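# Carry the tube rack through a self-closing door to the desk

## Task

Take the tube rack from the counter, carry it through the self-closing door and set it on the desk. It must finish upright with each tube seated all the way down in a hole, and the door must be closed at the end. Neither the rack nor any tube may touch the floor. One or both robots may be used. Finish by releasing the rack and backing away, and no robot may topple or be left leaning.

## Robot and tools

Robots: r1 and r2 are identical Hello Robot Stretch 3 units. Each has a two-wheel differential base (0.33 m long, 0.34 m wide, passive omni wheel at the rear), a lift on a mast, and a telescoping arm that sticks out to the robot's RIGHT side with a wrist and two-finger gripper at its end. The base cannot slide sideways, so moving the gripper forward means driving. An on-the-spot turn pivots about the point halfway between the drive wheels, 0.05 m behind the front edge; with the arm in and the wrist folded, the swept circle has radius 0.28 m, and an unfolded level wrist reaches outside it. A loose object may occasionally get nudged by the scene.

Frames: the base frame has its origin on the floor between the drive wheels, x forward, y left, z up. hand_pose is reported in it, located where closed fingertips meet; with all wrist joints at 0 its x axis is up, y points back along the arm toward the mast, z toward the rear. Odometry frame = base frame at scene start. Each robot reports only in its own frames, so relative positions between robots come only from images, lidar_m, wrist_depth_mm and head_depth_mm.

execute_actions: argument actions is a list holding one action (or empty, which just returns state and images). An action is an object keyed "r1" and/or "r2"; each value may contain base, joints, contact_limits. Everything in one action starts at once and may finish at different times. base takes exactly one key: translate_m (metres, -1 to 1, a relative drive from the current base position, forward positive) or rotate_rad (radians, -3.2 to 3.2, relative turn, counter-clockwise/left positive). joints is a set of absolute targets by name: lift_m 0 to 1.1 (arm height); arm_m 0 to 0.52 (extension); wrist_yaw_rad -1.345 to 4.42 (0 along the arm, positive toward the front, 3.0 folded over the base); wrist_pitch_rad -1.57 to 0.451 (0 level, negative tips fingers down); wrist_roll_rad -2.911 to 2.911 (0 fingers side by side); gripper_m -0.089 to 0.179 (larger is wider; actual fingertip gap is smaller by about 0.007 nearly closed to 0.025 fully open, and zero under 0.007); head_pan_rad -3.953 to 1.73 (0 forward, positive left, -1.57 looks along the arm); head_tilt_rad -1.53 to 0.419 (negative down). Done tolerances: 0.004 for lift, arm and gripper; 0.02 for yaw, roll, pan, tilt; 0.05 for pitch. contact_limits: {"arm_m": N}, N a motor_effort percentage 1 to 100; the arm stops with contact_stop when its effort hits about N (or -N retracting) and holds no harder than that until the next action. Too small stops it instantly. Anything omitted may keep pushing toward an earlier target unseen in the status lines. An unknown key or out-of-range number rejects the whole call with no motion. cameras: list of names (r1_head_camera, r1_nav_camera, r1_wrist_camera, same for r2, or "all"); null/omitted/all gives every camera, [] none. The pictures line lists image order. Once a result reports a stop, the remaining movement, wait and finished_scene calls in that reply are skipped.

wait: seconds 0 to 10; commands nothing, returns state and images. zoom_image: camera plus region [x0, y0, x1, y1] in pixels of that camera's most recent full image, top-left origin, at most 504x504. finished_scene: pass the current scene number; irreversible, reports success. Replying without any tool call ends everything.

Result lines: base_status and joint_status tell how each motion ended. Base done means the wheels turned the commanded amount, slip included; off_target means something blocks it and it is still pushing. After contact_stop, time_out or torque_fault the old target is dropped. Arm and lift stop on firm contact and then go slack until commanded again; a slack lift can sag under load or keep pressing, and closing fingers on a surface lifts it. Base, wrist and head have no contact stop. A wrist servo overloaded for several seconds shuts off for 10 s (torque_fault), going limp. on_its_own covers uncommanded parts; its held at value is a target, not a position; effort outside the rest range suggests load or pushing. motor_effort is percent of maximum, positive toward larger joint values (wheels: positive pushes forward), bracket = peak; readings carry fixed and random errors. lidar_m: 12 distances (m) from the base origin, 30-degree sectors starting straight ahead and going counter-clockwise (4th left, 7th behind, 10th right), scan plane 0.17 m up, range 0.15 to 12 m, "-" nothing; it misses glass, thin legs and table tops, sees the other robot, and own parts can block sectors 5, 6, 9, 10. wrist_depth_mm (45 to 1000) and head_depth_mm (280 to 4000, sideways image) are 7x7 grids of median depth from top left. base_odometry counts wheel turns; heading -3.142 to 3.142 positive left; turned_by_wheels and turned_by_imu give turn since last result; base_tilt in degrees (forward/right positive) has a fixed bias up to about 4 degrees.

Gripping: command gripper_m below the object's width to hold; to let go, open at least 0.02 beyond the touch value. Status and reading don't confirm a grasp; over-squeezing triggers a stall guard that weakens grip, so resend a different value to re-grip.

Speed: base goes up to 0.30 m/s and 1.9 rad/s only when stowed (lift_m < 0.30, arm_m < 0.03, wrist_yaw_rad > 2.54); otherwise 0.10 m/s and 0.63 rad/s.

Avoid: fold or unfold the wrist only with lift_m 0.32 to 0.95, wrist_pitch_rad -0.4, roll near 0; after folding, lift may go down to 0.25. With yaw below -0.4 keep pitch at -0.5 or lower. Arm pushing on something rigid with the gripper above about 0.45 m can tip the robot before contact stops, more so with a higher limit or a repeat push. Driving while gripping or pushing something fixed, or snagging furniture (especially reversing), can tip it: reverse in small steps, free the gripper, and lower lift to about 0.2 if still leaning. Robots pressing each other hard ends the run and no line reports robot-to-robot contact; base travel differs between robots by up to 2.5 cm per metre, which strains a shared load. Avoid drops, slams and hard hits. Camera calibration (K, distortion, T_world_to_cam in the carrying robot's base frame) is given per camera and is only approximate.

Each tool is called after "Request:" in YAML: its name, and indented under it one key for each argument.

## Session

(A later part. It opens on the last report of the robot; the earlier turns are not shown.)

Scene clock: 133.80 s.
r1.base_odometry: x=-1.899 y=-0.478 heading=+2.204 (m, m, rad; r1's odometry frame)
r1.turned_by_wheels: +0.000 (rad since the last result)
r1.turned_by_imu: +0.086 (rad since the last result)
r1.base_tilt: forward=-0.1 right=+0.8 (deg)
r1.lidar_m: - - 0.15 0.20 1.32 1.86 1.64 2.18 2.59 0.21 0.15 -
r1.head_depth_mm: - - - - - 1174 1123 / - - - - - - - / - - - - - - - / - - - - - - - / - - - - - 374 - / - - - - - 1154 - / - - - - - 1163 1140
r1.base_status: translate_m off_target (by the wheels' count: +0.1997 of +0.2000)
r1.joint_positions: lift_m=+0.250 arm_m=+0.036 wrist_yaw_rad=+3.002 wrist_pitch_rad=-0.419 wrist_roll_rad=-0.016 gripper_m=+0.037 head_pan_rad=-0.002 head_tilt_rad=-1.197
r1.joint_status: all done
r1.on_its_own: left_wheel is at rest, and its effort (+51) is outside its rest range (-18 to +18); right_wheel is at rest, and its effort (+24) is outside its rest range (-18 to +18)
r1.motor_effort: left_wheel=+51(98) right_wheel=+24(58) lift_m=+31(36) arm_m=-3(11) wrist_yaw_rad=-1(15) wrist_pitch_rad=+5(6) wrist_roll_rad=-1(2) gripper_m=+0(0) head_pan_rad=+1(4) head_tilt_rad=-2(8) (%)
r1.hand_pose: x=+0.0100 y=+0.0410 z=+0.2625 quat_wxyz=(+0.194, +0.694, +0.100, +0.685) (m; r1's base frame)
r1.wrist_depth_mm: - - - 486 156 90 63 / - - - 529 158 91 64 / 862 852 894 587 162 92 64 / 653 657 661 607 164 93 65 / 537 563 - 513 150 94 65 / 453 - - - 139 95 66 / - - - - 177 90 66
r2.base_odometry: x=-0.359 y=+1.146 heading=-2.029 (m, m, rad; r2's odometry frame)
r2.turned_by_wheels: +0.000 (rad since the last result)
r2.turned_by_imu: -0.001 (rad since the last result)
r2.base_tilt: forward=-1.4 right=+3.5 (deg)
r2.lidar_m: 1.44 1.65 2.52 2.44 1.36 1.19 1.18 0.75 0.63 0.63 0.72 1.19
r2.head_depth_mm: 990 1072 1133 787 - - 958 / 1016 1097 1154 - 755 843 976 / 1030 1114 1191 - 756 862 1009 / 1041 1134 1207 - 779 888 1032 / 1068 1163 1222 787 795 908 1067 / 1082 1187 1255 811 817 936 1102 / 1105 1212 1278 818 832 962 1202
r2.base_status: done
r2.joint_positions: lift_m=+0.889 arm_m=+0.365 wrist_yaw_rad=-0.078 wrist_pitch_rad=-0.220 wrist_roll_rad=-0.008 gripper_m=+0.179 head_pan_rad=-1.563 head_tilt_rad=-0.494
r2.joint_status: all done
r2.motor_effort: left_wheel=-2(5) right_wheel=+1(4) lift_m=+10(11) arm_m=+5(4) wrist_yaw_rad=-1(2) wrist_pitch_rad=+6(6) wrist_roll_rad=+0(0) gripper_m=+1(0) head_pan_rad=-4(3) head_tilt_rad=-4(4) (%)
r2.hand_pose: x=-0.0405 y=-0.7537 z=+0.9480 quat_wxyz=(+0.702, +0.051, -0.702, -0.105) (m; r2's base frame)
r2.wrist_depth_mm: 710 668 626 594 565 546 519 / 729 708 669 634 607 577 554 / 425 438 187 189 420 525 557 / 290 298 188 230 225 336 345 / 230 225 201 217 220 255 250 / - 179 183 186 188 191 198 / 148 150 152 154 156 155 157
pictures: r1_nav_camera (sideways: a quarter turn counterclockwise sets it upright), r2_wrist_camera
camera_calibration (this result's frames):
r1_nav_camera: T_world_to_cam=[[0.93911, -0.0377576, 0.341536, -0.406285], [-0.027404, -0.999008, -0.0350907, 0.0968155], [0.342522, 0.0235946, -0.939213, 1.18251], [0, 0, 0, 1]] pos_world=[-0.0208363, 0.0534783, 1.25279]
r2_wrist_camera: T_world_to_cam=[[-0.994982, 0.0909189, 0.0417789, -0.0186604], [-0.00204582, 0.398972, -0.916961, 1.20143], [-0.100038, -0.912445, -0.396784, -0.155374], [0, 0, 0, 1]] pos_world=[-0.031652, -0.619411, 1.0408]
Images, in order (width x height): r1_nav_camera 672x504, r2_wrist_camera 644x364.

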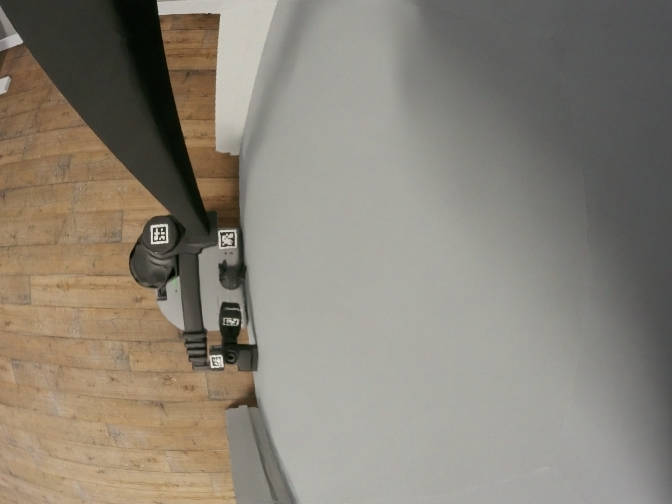

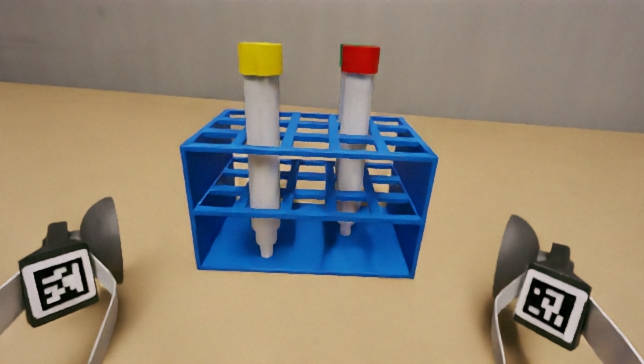

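Request:
execute_actions:
  actions:
    - {"r1":{"base":{"translate_m":-0.3},"joints":{"arm_m":0.002}},"r2":{"joints":{"arm_m":0.421}}}
  cameras: ["r2_wrist_camera"]

Request:
execute_actions:
  actions:
    - {"r1":{"base":{"rotate_rad":-1.56},"joints":{"head_pan_rad":1.5}},"r2":{"joints":{"gripper_m":0.092}}}
  cameras: ["r1_nav_camera","r2_wrist_camera"]

Scene clock: 162.83 s.
r1.base_odometry: x=-1.721 y=-0.719 heading=+2.204 (m, m, rad; r1's odometry frame)
r1.turned_by_wheels: +0.000 (rad since the last result)
r1.turned_by_imu: -0.002 (rad since the last result)
r1.base_tilt: forward=-0.1 right=+0.8 (deg)
r1.lidar_m: 0.33 0.35 0.49 1.12 1.33 1.62 1.34 1.86 2.58 0.88 0.46 0.34
r1.head_depth_mm: 325 406 538 797 1258 1201 1125 / 325 406 540 800 1255 1203 1122 / 326 407 543 809 1257 1219 - / 327 408 544 810 1249 1212 - / 327 409 545 811 1255 1214 - / 328 410 546 817 1266 1190 - / 329 411 548 820 1256 1192 1132
r1.base_status: done
r1.joint_positions: lift_m=+0.250 arm_m=+0.002 wrist_yaw_rad=+3.000 wrist_pitch_rad=-0.419 wrist_roll_rad=-0.016 gripper_m=+0.037 head_pan_rad=-0.002 head_tilt_rad=-1.197
r1.joint_status: all done
r1.motor_effort: left_wheel=+0(37) right_wheel=+1(22) lift_m=+31(31) arm_m=-6(9) wrist_yaw_rad=+0(2) wrist_pitch_rad=+5(5) wrist_roll_rad=-1(1) gripper_m=+0(1) head_pan_rad=+1(2) head_tilt_rad=-2(2) (%)
r1.hand_pose: x=+0.0105 y=+0.0747 z=+0.2625 quat_wxyz=(+0.195, +0.695, +0.099, +0.685) (m; r1's base frame)
r1.wrist_depth_mm: - - - - 707 482 361 / - - - - 720 523 362 / 854 854 839 873 717 537 362 / 664 662 659 668 655 540 370 / 545 534 - 538 564 508 371 / 464 - - - 453 457 370 / - - - - 395 397 374
r2.base_odometry: x=-0.359 y=+1.146 heading=-2.029 (m, m, rad; r2's odometry frame)
r2.turned_by_wheels: +0.000 (rad since the last result)
r2.turned_by_imu: -0.001 (rad since the last result)
r2.base_tilt: forward=-1.3 right=+3.5 (deg)
r2.lidar_m: 1.44 1.65 2.52 2.44 1.37 1.18 1.18 0.75 0.63 0.63 0.72 1.19
r2.head_depth_mm: 985 1078 1126 793 - - 949 / 1005 1091 1156 - 745 846 969 / 1022 1116 1202 720 754 863 1008 / 1050 1139 1216 728 773 890 1030 / 1061 1164 1230 789 794 912 1070 / 1087 1185 1257 815 817 936 1104 / 1110 1209 1289 818 836 968 1205
r2.base_status: not commanded
r2.joint_positions: lift_m=+0.889 arm_m=+0.421 wrist_yaw_rad=-0.078 wrist_pitch_rad=-0.220 wrist_roll_rad=-0.008 gripper_m=+0.179 head_pan_rad=-1.563 head_tilt_rad=-0.494
r2.joint_status: all done
r2.motor_effort: left_wheel=-2(2) right_wheel=+2(2) lift_m=+10(9) arm_m=+5(7) wrist_yaw_rad=-2(1) wrist_pitch_rad=+6(6) wrist_roll_rad=+0(1) gripper_m=+0(0) head_pan_rad=-2(4) head_tilt_rad=-4(4) (%)
r2.hand_pose: x=-0.0405 y=-0.8097 z=+0.9480 quat_wxyz=(+0.702, +0.051, -0.702, -0.105) (m; r2's base frame)
r2.wrist_depth_mm: 649 612 581 546 521 502 472 / 685 656 101 584 534 526 496 / 421 444 156 471 456 536 528 / 290 274 116 137 144 335 345 / 230 135 131 152 152 131 250 / - 152 137 161 155 129 197 / 148 145 148 150 152 154 157
pictures: r2_wrist_camera
camera_calibration (this result's frames):
r2_wrist_camera: T_world_to_cam=[[-0.994965, 0.0910994, 0.0417789, -0.0134662], [-0.00197361, 0.398971, -0.916961, 1.22378], [-0.100203, -0.912427, -0.396782, -0.206468], [0, 0, 0, 1]] pos_world=[-0.0316719, -0.675413, 1.0408]
Images, in order (width x height): r2_wrist_camera 644x364.

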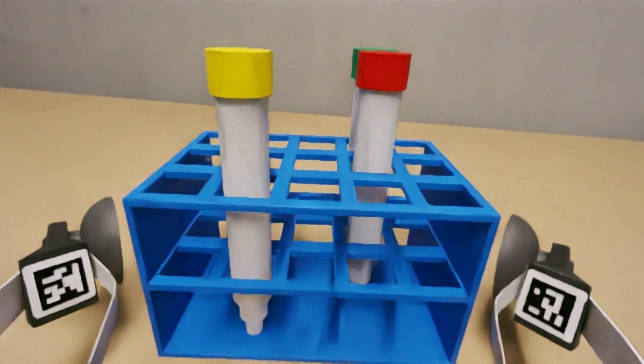

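Scene clock: 165.00 s.
r1.base_odometry: x=-1.721 y=-0.719 heading=+0.644 (m, m, rad; r1's odometry frame)
r1.turned_by_wheels: -1.560 (rad since the last result)
r1.turned_by_imu: -1.572 (rad since the last result)
r1.base_tilt: forward=+0.0 right=+0.8 (deg)
r1.lidar_m: 0.84 0.45 0.34 0.33 0.35 0.50 1.20 1.33 1.62 1.34 1.87 2.57
r1.head_depth_mm: 339 427 571 866 1272 1202 1126 / 337 422 565 853 1279 1193 1121 / 335 419 559 836 1261 1199 1112 / 334 416 554 828 1266 1198 - / 332 413 548 815 1262 - - / 330 412 544 756 - - 1094 / 327 408 517 - 1267 - 1116
r1.base_status: done
r1.joint_positions: lift_m=+0.250 arm_m=+0.002 wrist_yaw_rad=+3.000 wrist_pitch_rad=-0.419 wrist_roll_rad=-0.016 gripper_m=+0.037 head_pan_rad=+1.493 head_tilt_rad=-1.197
r1.joint_status: all done
r1.motor_effort: left_wheel=+3(12) right_wheel=-1(5) lift_m=+32(32) arm_m=-6(6) wrist_yaw_rad=+1(0) wrist_pitch_rad=+5(5) wrist_roll_rad=-1(1) gripper_m=+0(1) head_pan_rad=+4(52) head_tilt_rad=-2(2) (%)
r1.hand_pose: x=+0.0105 y=+0.0747 z=+0.2625 quat_wxyz=(+0.195, +0.695, +0.099, +0.685) (m; r1's base frame)
r1.wrist_depth_mm: 327 - 332 335 338 346 348 / 357 357 362 365 373 375 377 / 386 386 401 402 405 412 420 / 424 430 441 441 453 458 464 / 471 490 - 502 498 505 509 / 463 - - - 458 463 458 / - - - - 398 396 400
r2.base_odometry: x=-0.359 y=+1.146 heading=-2.029 (m, m, rad; r2's odometry frame)
r2.turned_by_wheels: +0.000 (rad since the last result)
r2.turned_by_imu: +0.000 (rad since the last result)
r2.base_tilt: forward=-1.4 right=+3.5 (deg)
r2.lidar_m: 1.44 1.65 2.52 2.44 1.37 1.18 1.18 0.75 0.63 0.63 0.72 1.19
r2.head_depth_mm: 996 1077 1127 790 - - 955 / 1009 1097 1157 - 748 845 972 / 1029 1118 1192 721 757 866 1008 / 1042 1135 1207 724 775 885 1031 / 1065 1157 1226 802 798 907 1073 / 1087 1182 1255 812 814 938 1102 / 1105 1207 1283 816 833 970 1199
r2.base_status: not commanded
r2.joint_positions: lift_m=+0.889 arm_m=+0.421 wrist_yaw_rad=-0.078 wrist_pitch_rad=-0.220 wrist_roll_rad=-0.008 gripper_m=+0.093 head_pan_rad=-1.563 head_tilt_rad=-0.494
r2.joint_status: all done
r2.motor_effort: left_wheel=-2(2) right_wheel=+2(1) lift_m=+9(9) arm_m=+5(5) wrist_yaw_rad=-1(1) wrist_pitch_rad=+6(6) wrist_roll_rad=+0(0) gripper_m=-21(100) head_pan_rad=-3(4) head_tilt_rad=-4(4) (%)
r2.hand_pose: x=-0.0406 y=-0.8097 z=+0.9480 quat_wxyz=(+0.702, +0.051, -0.702, -0.105) (m; r2's base frame)
r2.wrist_depth_mm: 651 596 568 546 528 505 474 / 678 654 105 580 535 528 506 / 420 441 161 472 420 533 517 / 290 275 118 140 142 332 344 / 221 137 137 165 157 238 249 / - 140 147 167 169 - 197 / 146 147 148 150 152 154 162
pictures: r1_nav_camera (sideways: a quarter turn counterclockwise sets it upright), r2_wrist_camera
camera_calibration (this result's frames):
r1_nav_camera: T_world_to_cam=[[0.109075, 0.933518, 0.341536, -0.401222], [0.99403, -0.103308, -0.0350907, 0.0905847], [0.00252544, 0.343324, -0.939213, 1.18458], [0, 0, 0, 1]] pos_world=[-0.0492721, -0.0227908, 1.25279]
r2_wrist_camera: T_world_to_cam=[[-0.994941, 0.0913628, 0.0417795, -0.0133169], [-0.00186846, 0.398971, -0.916961, 1.22378], [-0.100445, -0.9124, -0.396782, -0.206462], [0, 0, 0, 1]] pos_world=[-0.031701, -0.675414, 1.0408]
Images, in order (width x height): r1_nav_camera 672x504, r2_wrist_camera 644x364.

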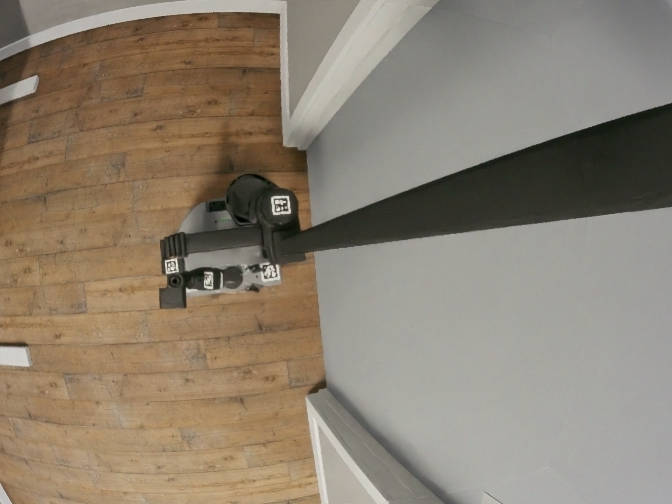

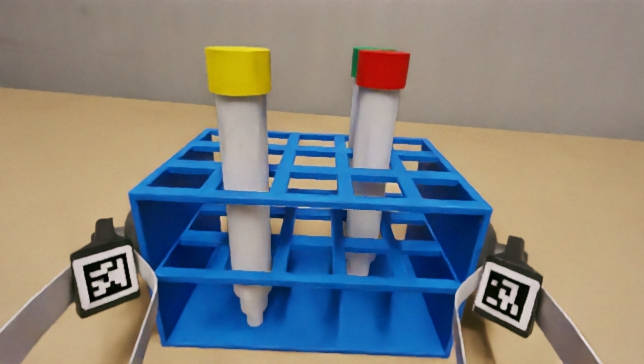

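Request:
execute_actions:
  actions:
    - {"r1":{"base":{"translate_m":0.22}},"r2":{"joints":{"lift_m":0.92}}}
  cameras: ["r2_wrist_camera"]

Request:
execute_actions:
  actions:
    - {"r1":{"base":{"rotate_rad":-1.56},"joints":{"head_pan_rad":-3.14,"head_tilt_rad":-1.0,"arm_m":0.036}},"r2":{"joints":{"wrist_pitch_rad":-0.08,"arm_m":0.0}}}
  cameras: ["r1_nav_camera","r2_wrist_camera"]

Scene clock: 179.77 s.
r1.base_odometry: x=-1.545 y=-0.587 heading=+0.645 (m, m, rad; r1's odometry frame)
r1.turned_by_wheels: +0.000 (rad since the last result)
r1.turned_by_imu: -0.002 (rad since the last result)
r1.base_tilt: forward=-0.1 right=+0.8 (deg)
r1.lidar_m: 0.80 0.39 0.33 0.32 0.34 0.48 1.15 1.57 1.77 1.32 1.89 2.34
r1.head_depth_mm: 327 410 551 774 1191 1197 1130 / 326 408 546 824 1257 1199 1124 / 324 405 541 810 1259 1193 1119 / 322 402 535 798 1258 1209 - / 320 399 531 788 1232 - - / 318 397 526 728 - - 1097 / 317 394 499 - 1263 - 1113
r1.base_status: done
r1.joint_positions: lift_m=+0.250 arm_m=+0.002 wrist_yaw_rad=+3.000 wrist_pitch_rad=-0.419 wrist_roll_rad=-0.016 gripper_m=+0.037 head_pan_rad=+1.494 head_tilt_rad=-1.197
r1.joint_status: not commanded
r1.motor_effort: left_wheel=+4(13) right_wheel=-2(5) lift_m=+31(31) arm_m=-7(6) wrist_yaw_rad=+0(0) wrist_pitch_rad=+5(5) wrist_roll_rad=-1(1) gripper_m=+1(1) head_pan_rad=+3(5) head_tilt_rad=-2(2) (%)
r1.hand_pose: x=+0.0105 y=+0.0747 z=+0.2625 quat_wxyz=(+0.195, +0.695, +0.099, +0.685) (m; r1's base frame)
r1.wrist_depth_mm: 317 - 328 328 331 337 329 / 341 347 353 356 362 361 333 / 381 383 389 394 397 399 341 / 408 418 428 428 441 440 360 / 466 477 - 485 490 482 393 / 467 - - - 461 445 433 / - - - - 393 392 400
r2.base_odometry: x=-0.359 y=+1.146 heading=-2.029 (m, m, rad; r2's odometry frame)
r2.turned_by_wheels: +0.000 (rad since the last result)
r2.turned_by_imu: -0.003 (rad since the last result)
r2.base_tilt: forward=-1.4 right=+3.5 (deg)
r2.lidar_m: 1.44 1.66 2.52 2.45 1.36 1.19 1.18 0.75 0.64 0.63 0.72 1.19
r2.head_depth_mm: 991 1077 1131 876 - 848 945 / 1007 1094 1165 - 734 840 973 / 1021 1117 1189 725 755 864 1008 / 1045 1136 1215 726 774 887 1031 / 1067 1163 1225 808 791 913 1066 / 1085 1192 1244 814 812 937 1106 / 1106 1213 1290 816 831 969 1201
r2.base_status: not commanded
r2.joint_positions: lift_m=+0.919 arm_m=+0.421 wrist_yaw_rad=-0.078 wrist_pitch_rad=-0.225 wrist_roll_rad=-0.008 gripper_m=+0.093 head_pan_rad=-1.563 head_tilt_rad=-0.494
r2.joint_status: all done
r2.motor_effort: left_wheel=-2(2) right_wheel=+2(2) lift_m=+42(44) arm_m=+5(5) wrist_yaw_rad=-1(1) wrist_pitch_rad=+7(7) wrist_roll_rad=+0(0) gripper_m=-21(21) head_pan_rad=-4(4) head_tilt_rad=-4(4) (%)
r2.hand_pose: x=-0.0405 y=-0.8093 z=+0.9773 quat_wxyz=(+0.702, +0.053, -0.702, -0.107) (m; r2's base frame)
r2.wrist_depth_mm: 654 618 574 552 523 500 479 / 686 655 112 580 540 532 507 / 515 532 121 528 559 554 532 / 352 335 125 141 145 404 420 / 271 138 144 163 158 297 305 / 224 141 145 168 170 - 241 / 176 177 153 155 152 189 199
pictures: r2_wrist_camera
camera_calibration (this result's frames):
r2_wrist_camera: T_world_to_cam=[[-0.994957, 0.0911549, 0.0418449, -0.0147771], [-0.00151689, 0.403473, -0.914991, 1.25219], [-0.100289, -0.91044, -0.4013, -0.188481], [0, 0, 0, 1]] pos_world=[-0.0317057, -0.675479, 1.07073]
Images, in order (width x height): r2_wrist_camera 644x364.

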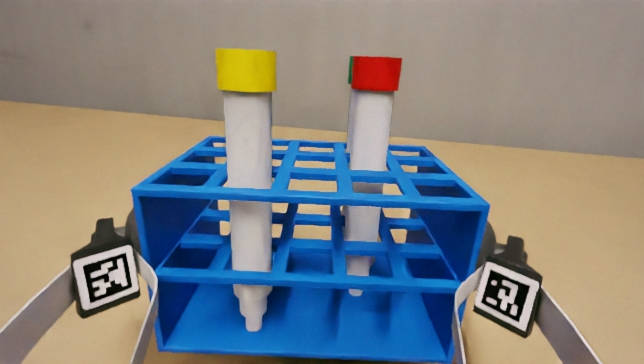

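Scene clock: 184.07 s.
r1.base_odometry: x=-1.545 y=-0.587 heading=-0.915 (m, m, rad; r1's odometry frame)
r1.turned_by_wheels: -1.560 (rad since the last result)
r1.turned_by_imu: -1.574 (rad since the last result)
r1.base_tilt: forward=+0.0 right=+0.8 (deg)
r1.lidar_m: 1.32 1.90 2.34 0.77 0.40 0.33 0.32 0.34 0.49 1.22 1.58 1.77
r1.head_depth_mm: 292 330 405 523 740 966 1087 / 293 332 409 529 748 1166 - / 291 334 411 533 759 - - / 293 336 414 538 767 1107 - / 294 338 417 543 778 1206 - / 296 341 420 548 787 1192 - / 295 343 423 555 799 1188 1111
r1.base_status: done
r1.joint_positions: lift_m=+0.250 arm_m=+0.036 wrist_yaw_rad=+3.000 wrist_pitch_rad=-0.419 wrist_roll_rad=-0.016 gripper_m=+0.037 head_pan_rad=-3.133 head_tilt_rad=-1.001
r1.joint_status: all done
r1.motor_effort: left_wheel=+3(12) right_wheel=-1(6) lift_m=+31(31) arm_m=+6(5) wrist_yaw_rad=-1(0) wrist_pitch_rad=+5(5) wrist_roll_rad=-1(1) gripper_m=+0(1) head_pan_rad=-3(51) head_tilt_rad=+0(22) (%)
r1.hand_pose: x=+0.0105 y=+0.0415 z=+0.2625 quat_wxyz=(+0.195, +0.695, +0.099, +0.685) (m; r1's base frame)
r1.wrist_depth_mm: 332 360 - - - - - / 353 382 - - - - - / 379 415 880 871 869 887 899 / 383 452 670 663 669 677 672 / 384 478 - 578 563 546 547 / 362 - - - 451 456 466 / - - - - 396 391 397
r2.base_odometry: x=-0.359 y=+1.146 heading=-2.029 (m, m, rad; r2's odometry frame)
r2.turned_by_wheels: +0.000 (rad since the last result)
r2.turned_by_imu: -0.001 (rad since the last result)
r2.base_tilt: forward=-1.4 right=+3.5 (deg)
r2.lidar_m: 1.44 1.65 2.52 2.44 1.36 1.19 1.18 0.75 0.63 0.63 0.72 1.19
r2.head_depth_mm: 991 1079 1129 784 720 790 - / 1006 1098 1146 791 574 813 - / 1021 1124 1174 795 442 - - / 1044 1142 1206 805 431 891 1059 / 1067 1162 1233 808 766 920 1070 / 1081 1191 1262 814 810 937 1108 / 1110 1210 1288 815 836 961 1208
r2.base_status: not commanded
r2.joint_positions: lift_m=+0.919 arm_m=+0.000 wrist_yaw_rad=-0.079 wrist_pitch_rad=-0.111 wrist_roll_rad=-0.008 gripper_m=+0.093 head_pan_rad=-1.563 head_tilt_rad=-0.494
r2.joint_status: all done
r2.motor_effort: left_wheel=-2(2) right_wheel=+1(1) lift_m=+42(42) arm_m=-6(7) wrist_yaw_rad=+0(2) wrist_pitch_rad=+9(11) wrist_roll_rad=+0(0) gripper_m=-21(21) head_pan_rad=-4(3) head_tilt_rad=-4(4) (%)
r2.hand_pose: x=-0.0413 y=-0.3966 z=+1.0056 quat_wxyz=(+0.707, +0.012, -0.704, -0.067) (m; r2's base frame)
r2.wrist_depth_mm: - - - 948 915 864 833 / - - 110 979 925 896 864 / 891 937 121 917 981 927 905 / 502 467 124 141 145 615 639 / 507 138 138 163 158 401 414 / 545 140 144 168 170 - 385 / 587 556 153 155 152 444 416
pictures: r1_nav_camera (sideways: a quarter turn counterclockwise sets it upright), r2_wrist_camera
camera_calibration (this result's frames):
r1_nav_camera: T_world_to_cam=[[-0.854974, 0.0290669, 0.517856, -0.625001], [0.0100668, 0.99917, -0.0394626, 0.102288], [-0.518574, -0.0285263, -0.854557, 1.07778], [0, 0, 0, 1]] pos_world=[0.0235188, -0.0532914, 1.24872]
r2_wrist_camera: T_world_to_cam=[[-0.994538, 0.0963785, 0.0400611, -0.0504312], [-0.00965666, 0.297213, -0.954762, 1.10909], [-0.103925, -0.949935, -0.294659, 0.0755084], [0, 0, 0, 1]] pos_world=[-0.0315985, -0.253046, 1.08318]
Images, in order (width x height): r1_nav_camera 672x504, r2_wrist_camera 644x364.

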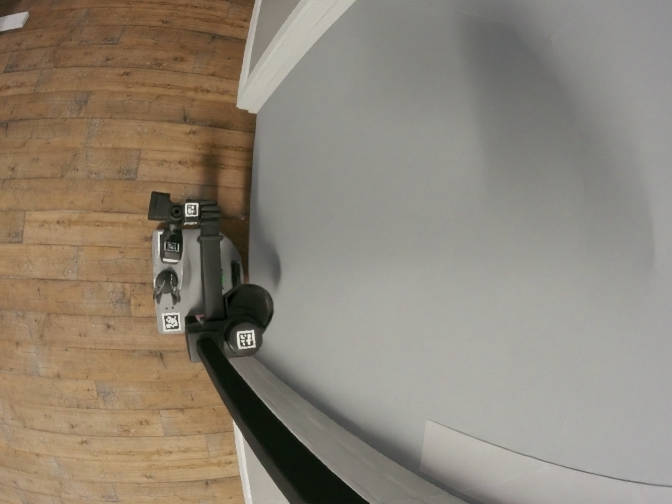

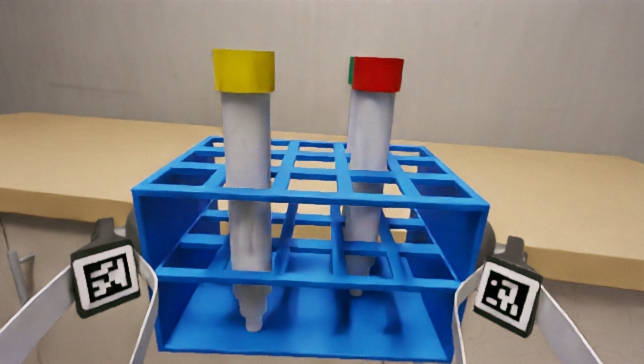

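Request:
execute_actions:
  actions:
    - {"r1":{"base":{"translate_m":-0.3}},"r2":{"base":{"rotate_rad":2.04},"joints":{"wrist_yaw_rad":1.9,"head_pan_rad":0.0,"head_tilt_rad":-0.8}}}
  cameras: ["r1_nav_camera","r2_nav_camera"]

Scene clock: 199.20 s.
r1.base_odometry: x=-1.728 y=-0.349 heading=-0.915 (m, m, rad; r1's odometry frame)
r1.turned_by_wheels: +0.000 (rad since the last result)
r1.turned_by_imu: -0.002 (rad since the last result)
r1.base_tilt: forward=+0.0 right=+0.8 (deg)
r1.lidar_m: 1.62 2.20 0.34 0.31 1.67 0.33 0.27 0.27 0.31 0.50 1.56 1.99
r1.head_depth_mm: 293 340 434 598 1324 1234 1034 / 287 325 409 551 841 1237 - / - 310 386 510 756 - - / - 302 366 476 680 953 - / - 295 349 447 621 905 - / - 290 332 420 572 894 - / - - 317 396 528 790 1109
r1.base_status: translate_m off_target (by the wheels' count: -0.2998 of -0.3000)
r1.joint_positions: lift_m=+0.250 arm_m=+0.036 wrist_yaw_rad=+3.000 wrist_pitch_rad=-0.419 wrist_roll_rad=-0.016 gripper_m=+0.037 head_pan_rad=-3.134 head_tilt_rad=-0.998
r1.joint_status: not commanded
r1.on_its_own: left_wheel is at rest, and its effort (-19) is outside its rest range (-18 to +18); right_wheel is at rest, and its effort (-19) is outside its rest range (-18 to +18)
r1.motor_effort: left_wheel=-19(56) right_wheel=-19(28) lift_m=+32(32) arm_m=+6(6) wrist_yaw_rad=+0(1) wrist_pitch_rad=+5(5) wrist_roll_rad=-1(1) gripper_m=+0(0) head_pan_rad=-3(3) head_tilt_rad=-1(1) (%)
r1.hand_pose: x=+0.0104 y=+0.0415 z=+0.2626 quat_wxyz=(+0.195, +0.695, +0.099, +0.685) (m; r1's base frame)
r1.wrist_depth_mm: - - - 356 - - - / - - - 383 - - - / 854 882 840 433 875 898 854 / 666 678 609 469 668 685 682 / 536 561 - 503 558 551 553 / 422 - - - 457 461 454 / - - - - 398 395 395
r2.base_odometry: x=-0.359 y=+1.146 heading=+0.011 (m, m, rad; r2's odometry frame)
r2.turned_by_wheels: +2.040 (rad since the last result)
r2.turned_by_imu: +2.026 (rad since the last result)
r2.base_tilt: forward=-1.4 right=+3.5 (deg)
r2.lidar_m: 1.14 1.19 1.18 0.78 0.64 0.63 0.70 1.10 1.44 1.60 2.53 2.52
r2.head_depth_mm: 2236 2486 2171 1750 314 1273 1143 / 2270 2571 2188 302 307 1234 1128 / 1947 2291 2179 1764 306 326 1125 / 1484 1714 1947 1765 313 776 1127 / 1052 1173 1397 1651 1461 1253 1125 / 3095 2660 1767 1783 1494 1278 1127 / 3199 2846 1565 1639 1495 1293 1133
r2.base_status: done
r2.joint_positions: lift_m=+0.919 arm_m=+0.000 wrist_yaw_rad=+1.898 wrist_pitch_rad=-0.111 wrist_roll_rad=-0.008 gripper_m=+0.093 head_pan_rad=-0.007 head_tilt_rad=-0.790
r2.joint_status: all done
r2.motor_effort: left_wheel=-2(5) right_wheel=+2(5) lift_m=+42(42) arm_m=-5(5) wrist_yaw_rad=+2(4) wrist_pitch_rad=+9(9) wrist_roll_rad=+0(0) gripper_m=-22(21) head_pan_rad=+3(48) head_tilt_rad=-7(37) (%)
r2.hand_pose: x=+0.2173 y=-0.0645 z=+1.0056 quat_wxyz=(+0.445, +0.594, -0.377, +0.553) (m; r2's base frame)
r2.wrist_depth_mm: 927 - - - - - - / 956 - 110 - - - - / - - 165 - - - - / - - 124 141 145 - - / - 138 138 163 158 - - / - 140 144 168 170 - - / - - 153 155 152 - -
pictures: r1_nav_camera (sideways: a quarter turn counterclockwise sets it upright), r2_nav_camera (sideways: a quarter turn counterclockwise sets it upright)
camera_calibration (this result's frames):
r1_nav_camera: T_world_to_cam=[[-0.853589, 0.0298683, 0.52009, -0.627918], [0.010888, 0.99916, -0.039511, 0.102346], [-0.520833, -0.0280634, -0.853197, 1.07603], [0, 0, 0, 1]] pos_world=[0.0233304, -0.0533085, 1.24868]
r2_nav_camera: T_world_to_cam=[[0.681318, -0.0581833, 0.729671, -0.906671], [-0.0182675, -0.997877, -0.0625127, 0.135674], [0.731759, 0.0292618, -0.680935, 0.83583], [0, 0, 0, 1]] pos_world=[0.00858362, 0.0581747, 1.2392]
Images, in order (width x height): r1_nav_camera 672x504, r2_nav_camera 672x504.

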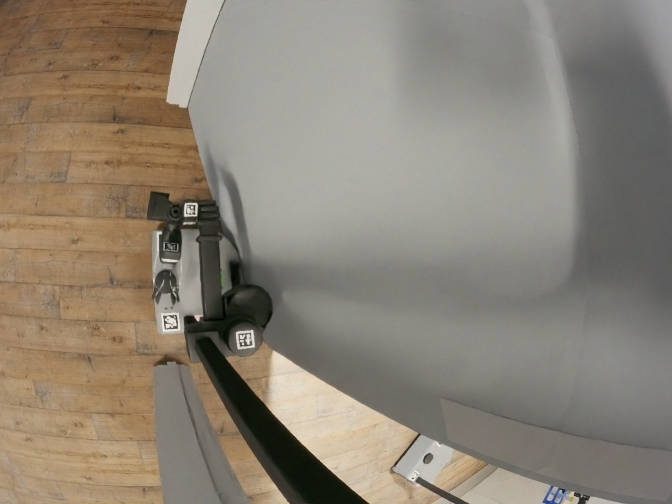

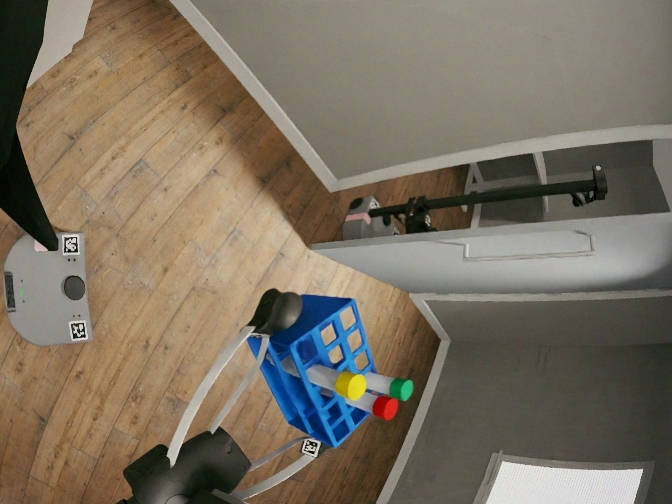

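Request:
execute_actions:
  actions:
    - {"r1":{"base":{"translate_m":-0.15},"joints":{"arm_m":0.002,"lift_m":0.31}},"r2":{"base":{"translate_m":0.15},"joints":{"lift_m":0.8}}}
  cameras: []

Scene clock: 213.93 s.
r1.base_odometry: x=-1.819 y=-0.231 heading=-0.915 (m, m, rad; r1's odometry frame)
r1.turned_by_wheels: +0.000 (rad since the last result)
r1.turned_by_imu: -0.002 (rad since the last result)
r1.base_tilt: forward=-0.1 right=+0.8 (deg)
r1.lidar_m: 1.78 2.36 0.35 0.39 1.34 0.38 0.28 0.26 0.27 0.38 1.55 2.11
r1.head_depth_mm: 332 412 548 1501 1365 1227 1088 / 310 377 486 678 1324 1259 - / 297 348 438 587 894 - - / 287 323 398 517 742 1022 - / - 303 364 463 633 922 - / - 292 336 418 552 818 - / - - 312 381 491 690 1072
r1.base_status: translate_m off_target (by the wheels' count: -0.1499 of -0.1500)
r1.joint_positions: lift_m=+0.310 arm_m=+0.002 wrist_yaw_rad=+3.000 wrist_pitch_rad=-0.419 wrist_roll_rad=-0.016 gripper_m=+0.037 head_pan_rad=-3.134 head_tilt_rad=-0.998
r1.joint_status: all done
r1.on_its_own: left_wheel is at rest, and its effort (-21) is outside its rest range (-18 to +18)
r1.motor_effort: left_wheel=-21(31) right_wheel=-12(28) lift_m=+37(36) arm_m=-6(8) wrist_yaw_rad=+0(0) wrist_pitch_rad=+5(5) wrist_roll_rad=-1(1) gripper_m=+0(1) head_pan_rad=-3(3) head_tilt_rad=-1(1) (%)
r1.hand_pose: x=+0.0104 y=+0.0747 z=+0.3223 quat_wxyz=(+0.195, +0.695, +0.099, +0.685) (m; r1's base frame)
r1.wrist_depth_mm: - - - - 339 348 - / - - - - 367 - - / - - - 957 403 943 - / 759 757 771 730 443 787 776 / 623 621 - 626 489 630 633 / 527 514 - 544 526 524 512 / 449 - - - 448 461 457
r2.base_odometry: x=-0.209 y=+1.148 heading=+0.011 (m, m, rad; r2's odometry frame)
r2.turned_by_wheels: +0.000 (rad since the last result)
r2.turned_by_imu: -0.001 (rad since the last result)
r2.base_tilt: forward=-1.3 right=+3.5 (deg)
r2.lidar_m: 0.94 1.09 1.08 1.21 0.75 0.75 0.83 1.31 1.53 1.71 2.41 2.40
r2.head_depth_mm: 2114 2374 2212 1766 1480 1233 1138 / 2086 2441 2202 1756 1486 416 1123 / 1689 1998 2191 1778 1454 380 1110 / 2521 2638 1446 1649 1485 406 1087 / 2829 2883 1357 1620 1495 1284 1128 / 2827 2673 2044 1732 1489 1287 1128 / 3177 2892 2200 1539 1494 1298 1136
r2.base_status: done
r2.joint_positions: lift_m=+0.801 arm_m=+0.000 wrist_yaw_rad=+1.898 wrist_pitch_rad=-0.110 wrist_roll_rad=-0.008 gripper_m=+0.093 head_pan_rad=-0.007 head_tilt_rad=-0.790
r2.joint_status: all done
r2.motor_effort: left_wheel=-3(3) right_wheel=+2(4) lift_m=+10(34) arm_m=-6(5) wrist_yaw_rad=+3(2) wrist_pitch_rad=+9(9) wrist_roll_rad=+0(1) gripper_m=-21(21) head_pan_rad=+3(4) head_tilt_rad=-7(7) (%)
r2.hand_pose: x=+0.2174 y=-0.0645 z=+0.8872 quat_wxyz=(+0.445, +0.594, -0.377, +0.553) (m; r2's base frame)
r2.wrist_depth_mm: 837 919 - - - - - / 895 986 111 - 848 - - / 904 - 121 - 844 - - / 952 - 125 141 145 - - / 980 138 137 162 158 - - / 988 141 145 168 170 - - / - - 153 155 152 - -
pictures: none
No camera images: the call's "cameras" was empty. Leave "cameras" out to get every camera's image.

Request:
execute_actions:
  actions:
    - {"r1":{"base":{"rotate_rad":0.75}},"r2":{"base":{"translate_m":0.12}}}
  cameras: ["r1_nav_camera"]

Request:
execute_actions:
  actions:
    - {"r1":{"base":{"translate_m":-0.5}},"r2":{"base":{"translate_m":0.4}}}
  cameras: ["r1_nav_camera","r2_nav_camera"]

Scene clock: 220.90 s.
r1.base_odometry: x=-1.819 y=-0.231 heading=-0.166 (m, m, rad; r1's odometry frame)
r1.turned_by_wheels: +0.750 (rad since the last result)
r1.turned_by_imu: +0.748 (rad since the last result)
r1.base_tilt: forward=+0.0 right=+0.8 (deg)
r1.lidar_m: 0.38 0.34 1.79 1.22 0.33 0.28 0.27 0.31 0.50 1.72 2.24 1.77
r1.head_depth_mm: - - 322 407 555 845 1095 / - 289 331 422 583 831 - / - 293 341 438 612 - - / - 296 351 455 644 955 - / - 301 362 473 685 1088 - / - 305 373 494 729 1187 - / - 308 385 516 779 1202 1114
r1.base_status: done
r1.joint_positions: lift_m=+0.310 arm_m=+0.002 wrist_yaw_rad=+3.000 wrist_pitch_rad=-0.419 wrist_roll_rad=-0.016 gripper_m=+0.037 head_pan_rad=-3.134 head_tilt_rad=-0.998
r1.joint_status: not commanded
r1.on_its_own: left_wheel is at rest, and its effort (-33) is outside its rest range (-18 to +18)
r1.motor_effort: left_wheel=-33(42) right_wheel=-9(9) lift_m=+36(37) arm_m=-6(6) wrist_yaw_rad=+1(0) wrist_pitch_rad=+5(5) wrist_roll_rad=-1(1) gripper_m=+0(1) head_pan_rad=-3(2) head_tilt_rad=-1(1) (%)
r1.hand_pose: x=+0.0104 y=+0.0747 z=+0.3223 quat_wxyz=(+0.195, +0.695, +0.099, +0.685) (m; r1's base frame)
r1.wrist_depth_mm: 291 - - - - - - / 294 353 - - - - - / 294 376 - - - - 908 / 301 387 777 772 768 774 555 / 302 416 - 637 645 636 325 / 310 422 - 541 522 529 344 / 305 - - - 455 441 353
r2.base_odometry: x=-0.089 y=+1.149 heading=+0.011 (m, m, rad; r2's odometry frame)
r2.turned_by_wheels: +0.000 (rad since the last result)
r2.turned_by_imu: -0.001 (rad since the last result)
r2.base_tilt: forward=-1.4 right=+3.5 (deg)
r2.lidar_m: 0.82 1.01 1.00 1.12 0.85 0.84 0.93 1.46 1.61 1.81 2.32 2.28
r2.head_depth_mm: 2039 2289 2186 1754 1477 1222 1146 / 1931 2285 2187 1775 1470 416 1129 / 1611 905 2018 1718 1460 379 1102 / 2446 2619 1294 1601 1457 407 1086 / 2544 2633 1454 1580 1475 1282 1131 / 2946 2855 2177 1786 1486 1290 1127 / 3098 2881 2230 1681 1473 1284 1132
r2.base_status: done
r2.joint_positions: lift_m=+0.801 arm_m=+0.000 wrist_yaw_rad=+1.898 wrist_pitch_rad=-0.110 wrist_roll_rad=-0.008 gripper_m=+0.093 head_pan_rad=-0.007 head_tilt_rad=-0.790
r2.joint_status: not commanded
r2.motor_effort: left_wheel=-3(4) right_wheel=+2(5) lift_m=+10(10) arm_m=-5(5) wrist_yaw_rad=+2(2) wrist_pitch_rad=+9(9) wrist_roll_rad=+0(0) gripper_m=-22(21) head_pan_rad=+2(3) head_tilt_rad=-7(7) (%)
r2.hand_pose: x=+0.2174 y=-0.0645 z=+0.8872 quat_wxyz=(+0.445, +0.594, -0.377, +0.553) (m; r2's base frame)
r2.wrist_depth_mm: 787 853 974 - - - - / 822 895 110 - 693 - - / 847 942 121 - 717 - - / 880 939 125 141 145 - - / 908 138 138 163 158 - - / 928 140 145 168 171 - - / - - 153 156 152 - -
pictures: r1_nav_camera (sideways: a quarter turn counterclockwise sets it upright)
camera_calibration (this result's frames):
r1_nav_camera: T_world_to_cam=[[-0.853589, 0.0298683, 0.52009, -0.627918], [0.010888, 0.99916, -0.039511, 0.102346], [-0.520833, -0.0280634, -0.853197, 1.07603], [0, 0, 0, 1]] pos_world=[0.0233304, -0.0533085, 1.24868]
Images, in order (width x height): r1_nav_camera 672x504.

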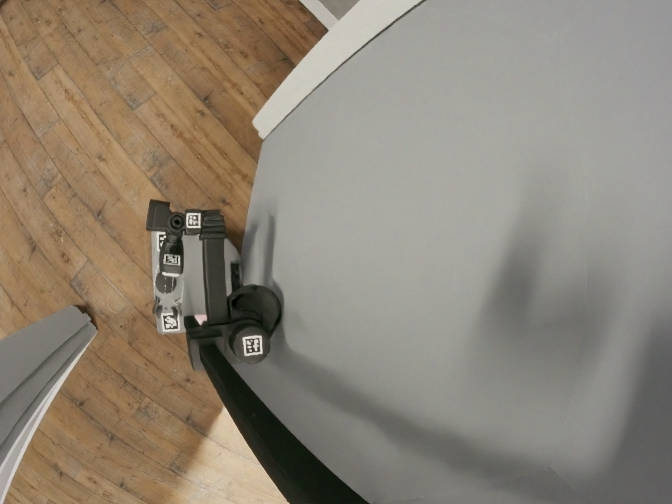

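Scene clock: 226.93 s.
r1.base_odometry: x=-2.312 y=-0.148 heading=-0.166 (m, m, rad; r1's odometry frame)
r1.turned_by_wheels: +0.000 (rad since the last result)
r1.turned_by_imu: -0.003 (rad since the last result)
r1.base_tilt: forward=+0.0 right=+0.8 (deg)
r1.lidar_m: 0.82 0.90 0.93 2.38 2.19 0.45 0.28 0.26 0.26 0.32 2.27 2.16
r1.head_depth_mm: 411 523 738 1531 1363 1235 1092 / 366 454 600 879 1346 1254 - / 329 400 507 694 1097 - - / 302 357 441 575 829 1120 - / 289 323 389 490 664 935 - / - 299 348 428 551 781 - / - 287 316 380 474 636 926
r1.base_status: done
r1.joint_positions: lift_m=+0.310 arm_m=+0.002 wrist_yaw_rad=+3.000 wrist_pitch_rad=-0.419 wrist_roll_rad=-0.016 gripper_m=+0.037 head_pan_rad=-3.134 head_tilt_rad=-0.998
r1.joint_status: not commanded
r1.motor_effort: left_wheel=-17(41) right_wheel=-3(20) lift_m=+36(37) arm_m=-6(6) wrist_yaw_rad=+0(0) wrist_pitch_rad=+5(5) wrist_roll_rad=-1(1) gripper_m=+1(0) head_pan_rad=-2(2) head_tilt_rad=-1(1) (%)
r1.hand_pose: x=+0.0104 y=+0.0747 z=+0.3223 quat_wxyz=(+0.195, +0.695, +0.099, +0.685) (m; r1's base frame)
r1.wrist_depth_mm: - - - - - - - / - - - - 946 - - / - - - - 927 975 - / 772 762 782 761 765 787 772 / 623 622 - 628 654 617 622 / 519 518 - 550 531 531 518 / 450 - - - 455 457 459
r2.base_odometry: x=+0.311 y=+1.153 heading=+0.010 (m, m, rad; r2's odometry frame)
r2.turned_by_wheels: +0.000 (rad since the last result)
r2.turned_by_imu: +0.000 (rad since the last result)
r2.base_tilt: forward=-1.4 right=+3.5 (deg)
r2.lidar_m: 1.33 0.74 0.74 0.83 1.16 1.15 1.27 1.88 1.87 2.10 1.14 0.86
r2.head_depth_mm: 1039 1151 1252 1161 1335 1235 1146 / 1106 1246 1362 1463 1302 416 1126 / 1226 1364 1565 1726 1459 379 1110 / 2162 2449 2120 1772 1489 407 1092 / 2370 2624 2199 1772 1484 1286 1132 / 2570 2750 2216 1785 1496 1292 1134 / 2727 2788 2203 1778 1492 1259 1135
r2.base_status: done
r2.joint_positions: lift_m=+0.801 arm_m=+0.000 wrist_yaw_rad=+1.898 wrist_pitch_rad=-0.110 wrist_roll_rad=-0.008 gripper_m=+0.093 head_pan_rad=-0.007 head_tilt_rad=-0.790
r2.joint_status: not commanded
r2.motor_effort: left_wheel=-2(3) right_wheel=+2(5) lift_m=+10(10) arm_m=-5(6) wrist_yaw_rad=+2(2) wrist_pitch_rad=+9(9) wrist_roll_rad=+0(0) gripper_m=-21(22) head_pan_rad=+5(3) head_tilt_rad=-7(7) (%)
r2.hand_pose: x=+0.2174 y=-0.0645 z=+0.8872 quat_wxyz=(+0.445, +0.594, -0.377, +0.553) (m; r2's base frame)
r2.wrist_depth_mm: 590 629 - - - - 859 / 603 661 110 - - - 872 / 629 691 121 - - - 881 / 645 702 125 141 146 - 879 / 678 138 137 162 158 - 894 / 689 140 145 167 170 - 645 / 751 806 153 155 152 - 618
pictures: r1_nav_camera (sideways: a quarter turn counterclockwise sets it upright), r2_nav_camera (sideways: a quarter turn counterclockwise sets it upright)
camera_calibration (this result's frames):
r1_nav_camera: T_world_to_cam=[[-0.853589, 0.0298681, 0.52009, -0.627919], [0.0108878, 0.99916, -0.039511, 0.102346], [-0.520833, -0.0280636, -0.853197, 1.07602], [0, 0, 0, 1]] pos_world=[0.0233304, -0.0533085, 1.24868]
r2_nav_camera: T_world_to_cam=[[0.681447, -0.0581802, 0.729551, -0.906516], [-0.0182727, -0.997877, -0.0625108, 0.135671], [0.731639, 0.0292669, -0.681063, 0.835999], [0, 0, 0, 1]] pos_world=[0.00857226, 0.0581748, 1.2392]
Images, in order (width x height): r1_nav_camera 672x504, r2_nav_camera 672x504.

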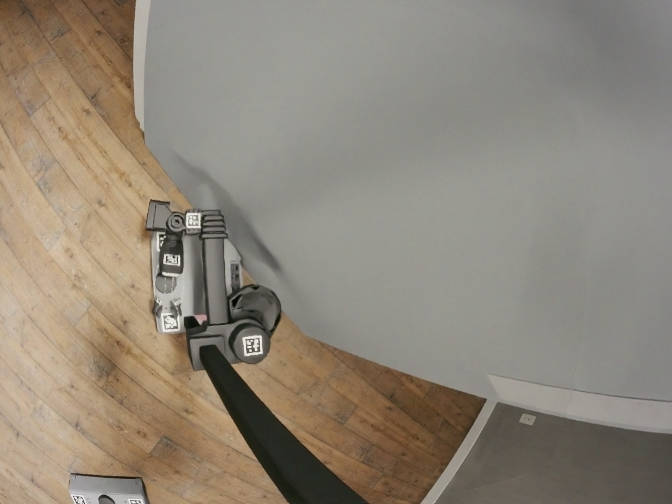

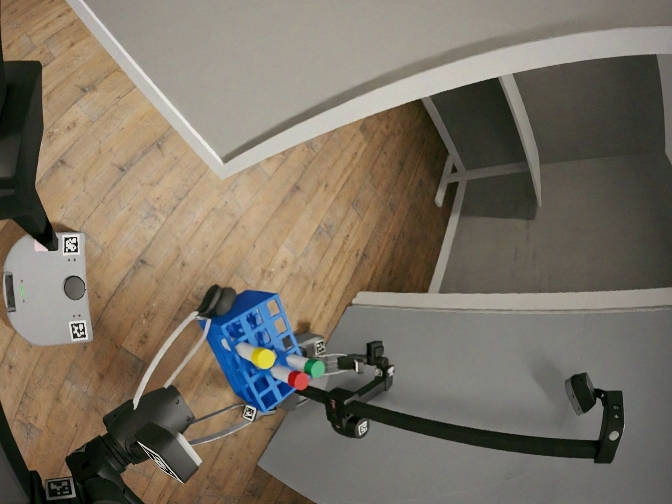

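Request:
execute_actions:
  actions:
    - {"r1":{"base":{"rotate_rad":0.7}},"r2":{"base":{"translate_m":0.15}}}
  cameras: []

Request:
execute_actions:
  actions:
    - {"r1":{"base":{"translate_m":-0.15}},"r2":{"base":{"translate_m":0.35}}}
  cameras: ["r1_nav_camera","r2_nav_camera"]

Scene clock: 244.53 s.
r1.base_odometry: x=-2.312 y=-0.148 heading=+0.534 (m, m, rad; r1's odometry frame)
r1.turned_by_wheels: +0.700 (rad since the last result)
r1.turned_by_imu: +0.700 (rad since the last result)
r1.base_tilt: forward=+0.0 right=+0.9 (deg)
r1.lidar_m: 0.93 0.79 2.33 2.19 0.41 0.29 0.28 0.28 0.38 2.59 2.16 0.82
r1.head_depth_mm: - 297 358 469 678 1178 1097 / - 296 354 462 667 1025 - / - 298 351 457 654 - - / - 295 349 453 646 922 - / - 293 346 448 634 988 - / - 295 343 443 626 1069 - / - 293 340 439 620 1041 1115
r1.base_status: done
r1.joint_positions: lift_m=+0.310 arm_m=+0.002 wrist_yaw_rad=+3.000 wrist_pitch_rad=-0.419 wrist_roll_rad=-0.016 gripper_m=+0.037 head_pan_rad=-3.134 head_tilt_rad=-0.998
r1.joint_status: not commanded
r1.on_its_own: left_wheel is at rest, and its effort (-23) is outside its rest range (-18 to +18)
r1.motor_effort: left_wheel=-23(38) right_wheel=-4(8) lift_m=+36(37) arm_m=-6(6) wrist_yaw_rad=+0(0) wrist_pitch_rad=+5(5) wrist_roll_rad=-1(1) gripper_m=+0(0) head_pan_rad=-3(3) head_tilt_rad=-1(1) (%)
r1.hand_pose: x=+0.0104 y=+0.0747 z=+0.3223 quat_wxyz=(+0.195, +0.695, +0.099, +0.685) (m; r1's base frame)
r1.wrist_depth_mm: 378 - - - - - - / 374 509 - - - - - / 372 538 - - - - - / 366 531 778 787 753 796 792 / 365 554 - 620 659 625 637 / 360 502 - 538 529 519 523 / 346 - - - 453 447 458
r2.base_odometry: x=+0.461 y=+1.155 heading=+0.010 (m, m, rad; r2's odometry frame)
r2.turned_by_wheels: +0.000 (rad since the last result)
r2.turned_by_imu: -0.001 (rad since the last result)
r2.base_tilt: forward=-1.4 right=+3.5 (deg)
r2.lidar_m: 1.21 0.63 0.64 0.72 1.16 1.26 1.40 1.98 1.97 2.21 1.06 0.78
r2.head_depth_mm: 944 1051 1189 1335 1242 1226 1143 / 1012 1132 1296 1152 1270 416 1127 / 1109 1256 1435 1655 1426 379 1106 / 2068 2356 2201 1767 1483 406 1090 / 2251 2558 2178 1783 1486 1275 1127 / 2411 2688 2219 1772 1498 1287 1137 / 2569 2701 2203 1771 1496 1285 1129
r2.base_status: done
r2.joint_positions: lift_m=+0.801 arm_m=+0.000 wrist_yaw_rad=+1.898 wrist_pitch_rad=-0.110 wrist_roll_rad=-0.008 gripper_m=+0.093 head_pan_rad=-0.007 head_tilt_rad=-0.790
r2.joint_status: not commanded
r2.motor_effort: left_wheel=-3(5) right_wheel=+2(4) lift_m=+10(10) arm_m=-6(5) wrist_yaw_rad=+2(2) wrist_pitch_rad=+9(9) wrist_roll_rad=+0(0) gripper_m=-22(21) head_pan_rad=+4(4) head_tilt_rad=-6(7) (%)
r2.hand_pose: x=+0.2174 y=-0.0645 z=+0.8872 quat_wxyz=(+0.445, +0.594, -0.377, +0.553) (m; r2's base frame)
r2.wrist_depth_mm: 504 - - - - 985 782 / 526 - 109 - - - 793 / 550 - 121 - - 995 812 / 565 584 124 141 145 971 804 / 586 138 136 163 158 947 823 / 599 141 145 168 171 - 799 / 653 690 153 155 152 957 657
pictures: none
No camera images: the call's "cameras" was empty. Leave "cameras" out to get every camera's image.

Scene clock: 250.27 s.
r1.base_odometry: x=-2.355 y=-0.173 heading=+0.497 (m, m, rad; r1's odometry frame)
r1.turned_by_wheels: -0.037 (rad since the last result)
r1.turned_by_imu: -0.013 (rad since the last result)
r1.base_tilt: forward=+0.0 right=+0.8 (deg)
r1.lidar_m: 0.53 2.13 2.34 2.19 0.45 0.30 0.28 0.28 0.35 2.26 2.17 0.84
r1.head_depth_mm: - 304 373 494 732 1200 1094 / - 302 364 480 698 1143 - / - 298 357 467 670 - - / - 297 350 453 643 906 - / - 294 343 443 621 942 - / - 290 336 432 599 981 - / - 289 329 420 578 934 1113
r1.base_status: translate_m time_out (by the wheels' count: -0.0494 of -0.1500)
r1.joint_positions: lift_m=+0.310 arm_m=+0.002 wrist_yaw_rad=+3.000 wrist_pitch_rad=-0.419 wrist_roll_rad=-0.016 gripper_m=+0.037 head_pan_rad=-3.137 head_tilt_rad=-0.994
r1.joint_status: not commanded
r1.motor_effort: left_wheel=-15(100) right_wheel=-9(79) lift_m=+33(37) arm_m=-5(6) wrist_yaw_rad=+0(4) wrist_pitch_rad=+5(5) wrist_roll_rad=-1(1) gripper_m=+0(0) head_pan_rad=-1(3) head_tilt_rad=-4(3) (%)
r1.hand_pose: x=+0.0103 y=+0.0748 z=+0.3224 quat_wxyz=(+0.195, +0.695, +0.100, +0.685) (m; r1's base frame)
r1.wrist_depth_mm: 429 - - - - - - / 420 - - - - - - / 406 879 - - - - - / 398 603 751 762 758 786 799 / 390 577 - 623 658 618 626 / 374 516 - 549 525 530 535 / 358 - - - 452 450 452
r2.base_odometry: x=+0.811 y=+1.159 heading=+0.010 (m, m, rad; r2's odometry frame)
r2.turned_by_wheels: +0.000 (rad since the last result)
r2.turned_by_imu: -0.001 (rad since the last result)
r2.base_tilt: forward=-1.3 right=+3.5 (deg)
r2.lidar_m: 0.97 2.47 0.43 0.44 0.74 1.53 1.69 2.22 2.21 1.03 0.53 0.52
r2.head_depth_mm: 718 802 907 1048 930 1042 1097 / 780 872 991 1153 1223 416 1127 / 1566 998 1149 1337 1405 379 1107 / 1767 2020 2185 1773 1484 408 1092 / 1912 2216 2190 1751 1482 1288 1129 / 2070 2462 2215 1803 1487 1283 1130 / 2283 2563 2182 1793 1508 1279 1134
r2.base_status: done
r2.joint_positions: lift_m=+0.801 arm_m=+0.000 wrist_yaw_rad=+1.898 wrist_pitch_rad=-0.110 wrist_roll_rad=-0.008 gripper_m=+0.093 head_pan_rad=-0.007 head_tilt_rad=-0.790
r2.joint_status: not commanded
r2.motor_effort: left_wheel=-3(3) right_wheel=+2(5) lift_m=+10(10) arm_m=-5(5) wrist_yaw_rad=+2(2) wrist_pitch_rad=+9(9) wrist_roll_rad=+0(1) gripper_m=-22(21) head_pan_rad=+3(3) head_tilt_rad=-7(7) (%)
r2.hand_pose: x=+0.2174 y=-0.0645 z=+0.8872 quat_wxyz=(+0.445, +0.594, -0.377, +0.553) (m; r2's base frame)
r2.wrist_depth_mm: - - - - - 734 572 / - - 110 - - 768 566 / - - 121 - - 730 592 / - - 124 141 145 717 595 / - 138 137 163 157 689 606 / - 141 145 168 171 - 611 / - - 153 156 152 816 601
pictures: r1_nav_camera (sideways: a quarter turn counterclockwise sets it upright), r2_nav_camera (sideways: a quarter turn counterclockwise sets it upright)
camera_calibration (this result's frames):
r1_nav_camera: T_world_to_cam=[[-0.851316, 0.0328396, 0.523625, -0.632538], [0.0141917, 0.999115, -0.0395873, 0.102426], [-0.524462, -0.0262702, -0.851028, 1.07323], [0, 0, 0, 1]] pos_world=[0.0229244, -0.0533689, 1.24862]
r2_nav_camera: T_world_to_cam=[[0.681477, -0.0581789, 0.729523, -0.906479], [-0.018273, -0.997877, -0.0625103, 0.135671], [0.731611, 0.0292688, -0.681094, 0.836038], [0, 0, 0, 1]] pos_world=[0.00856952, 0.0581748, 1.2392]
Images, in order (width x height): r1_nav_camera 672x504, r2_nav_camera 672x504.

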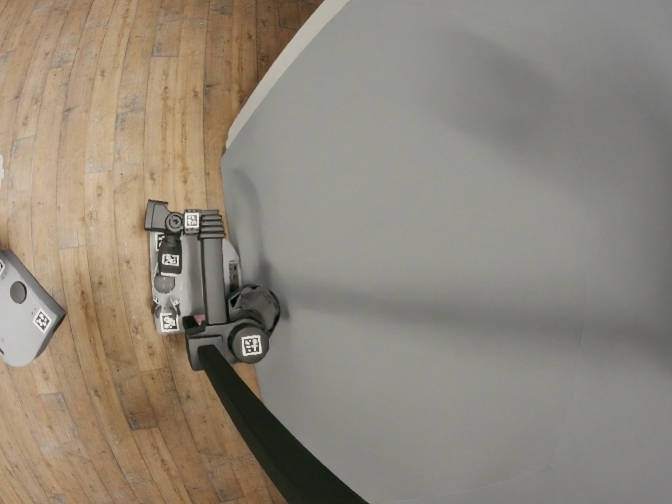

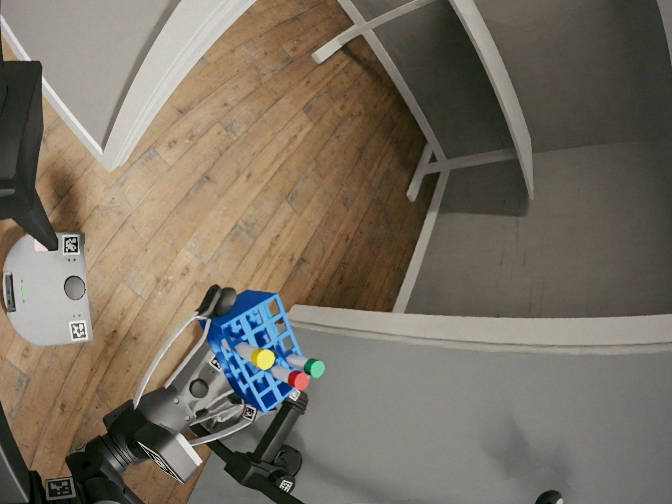

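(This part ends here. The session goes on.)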